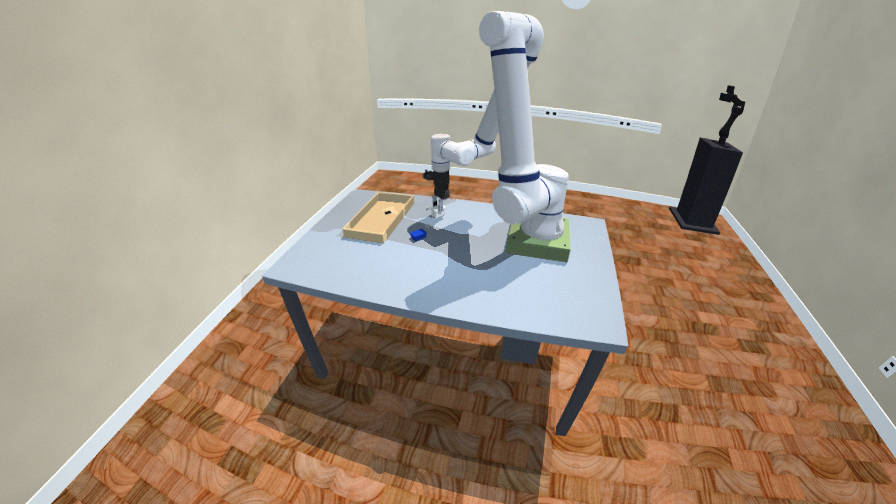

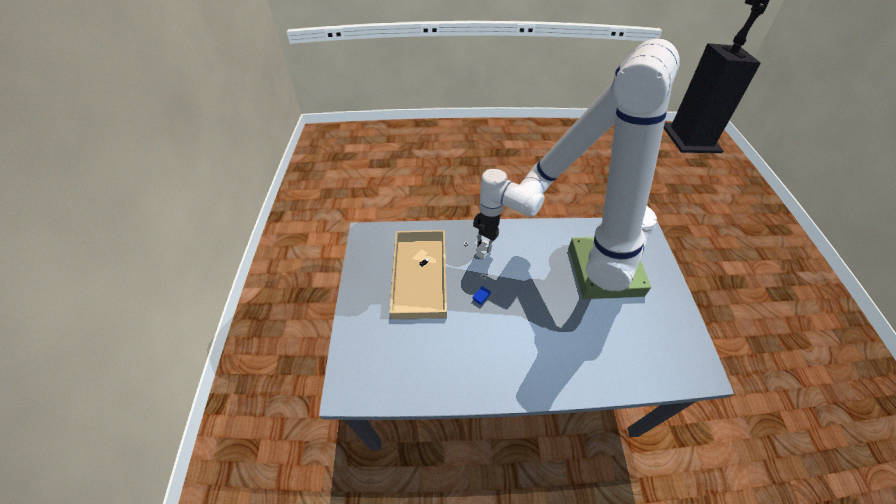

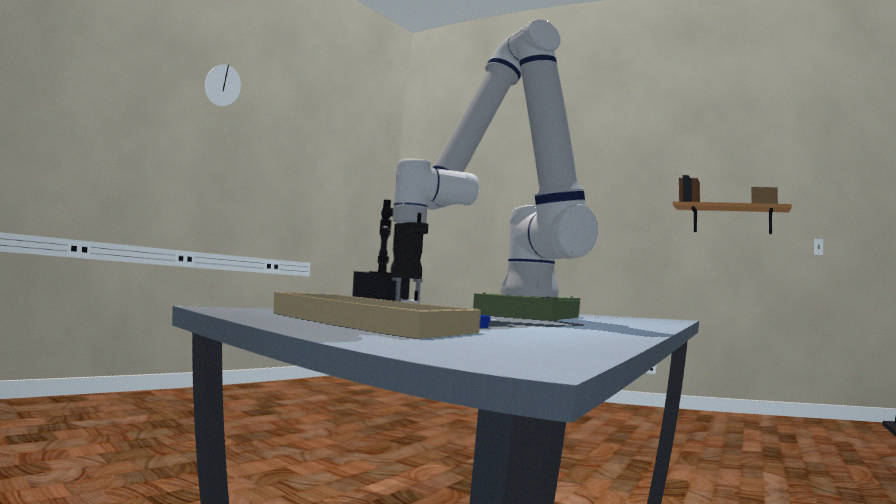

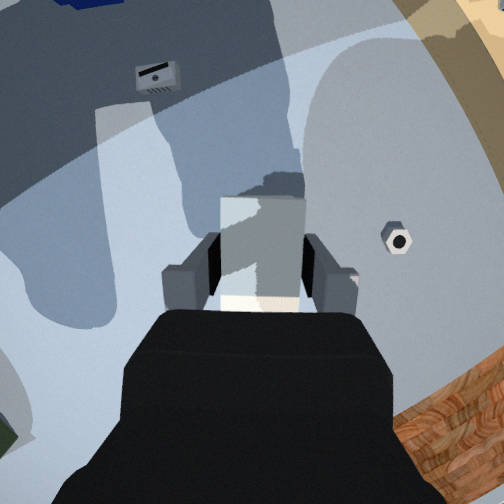

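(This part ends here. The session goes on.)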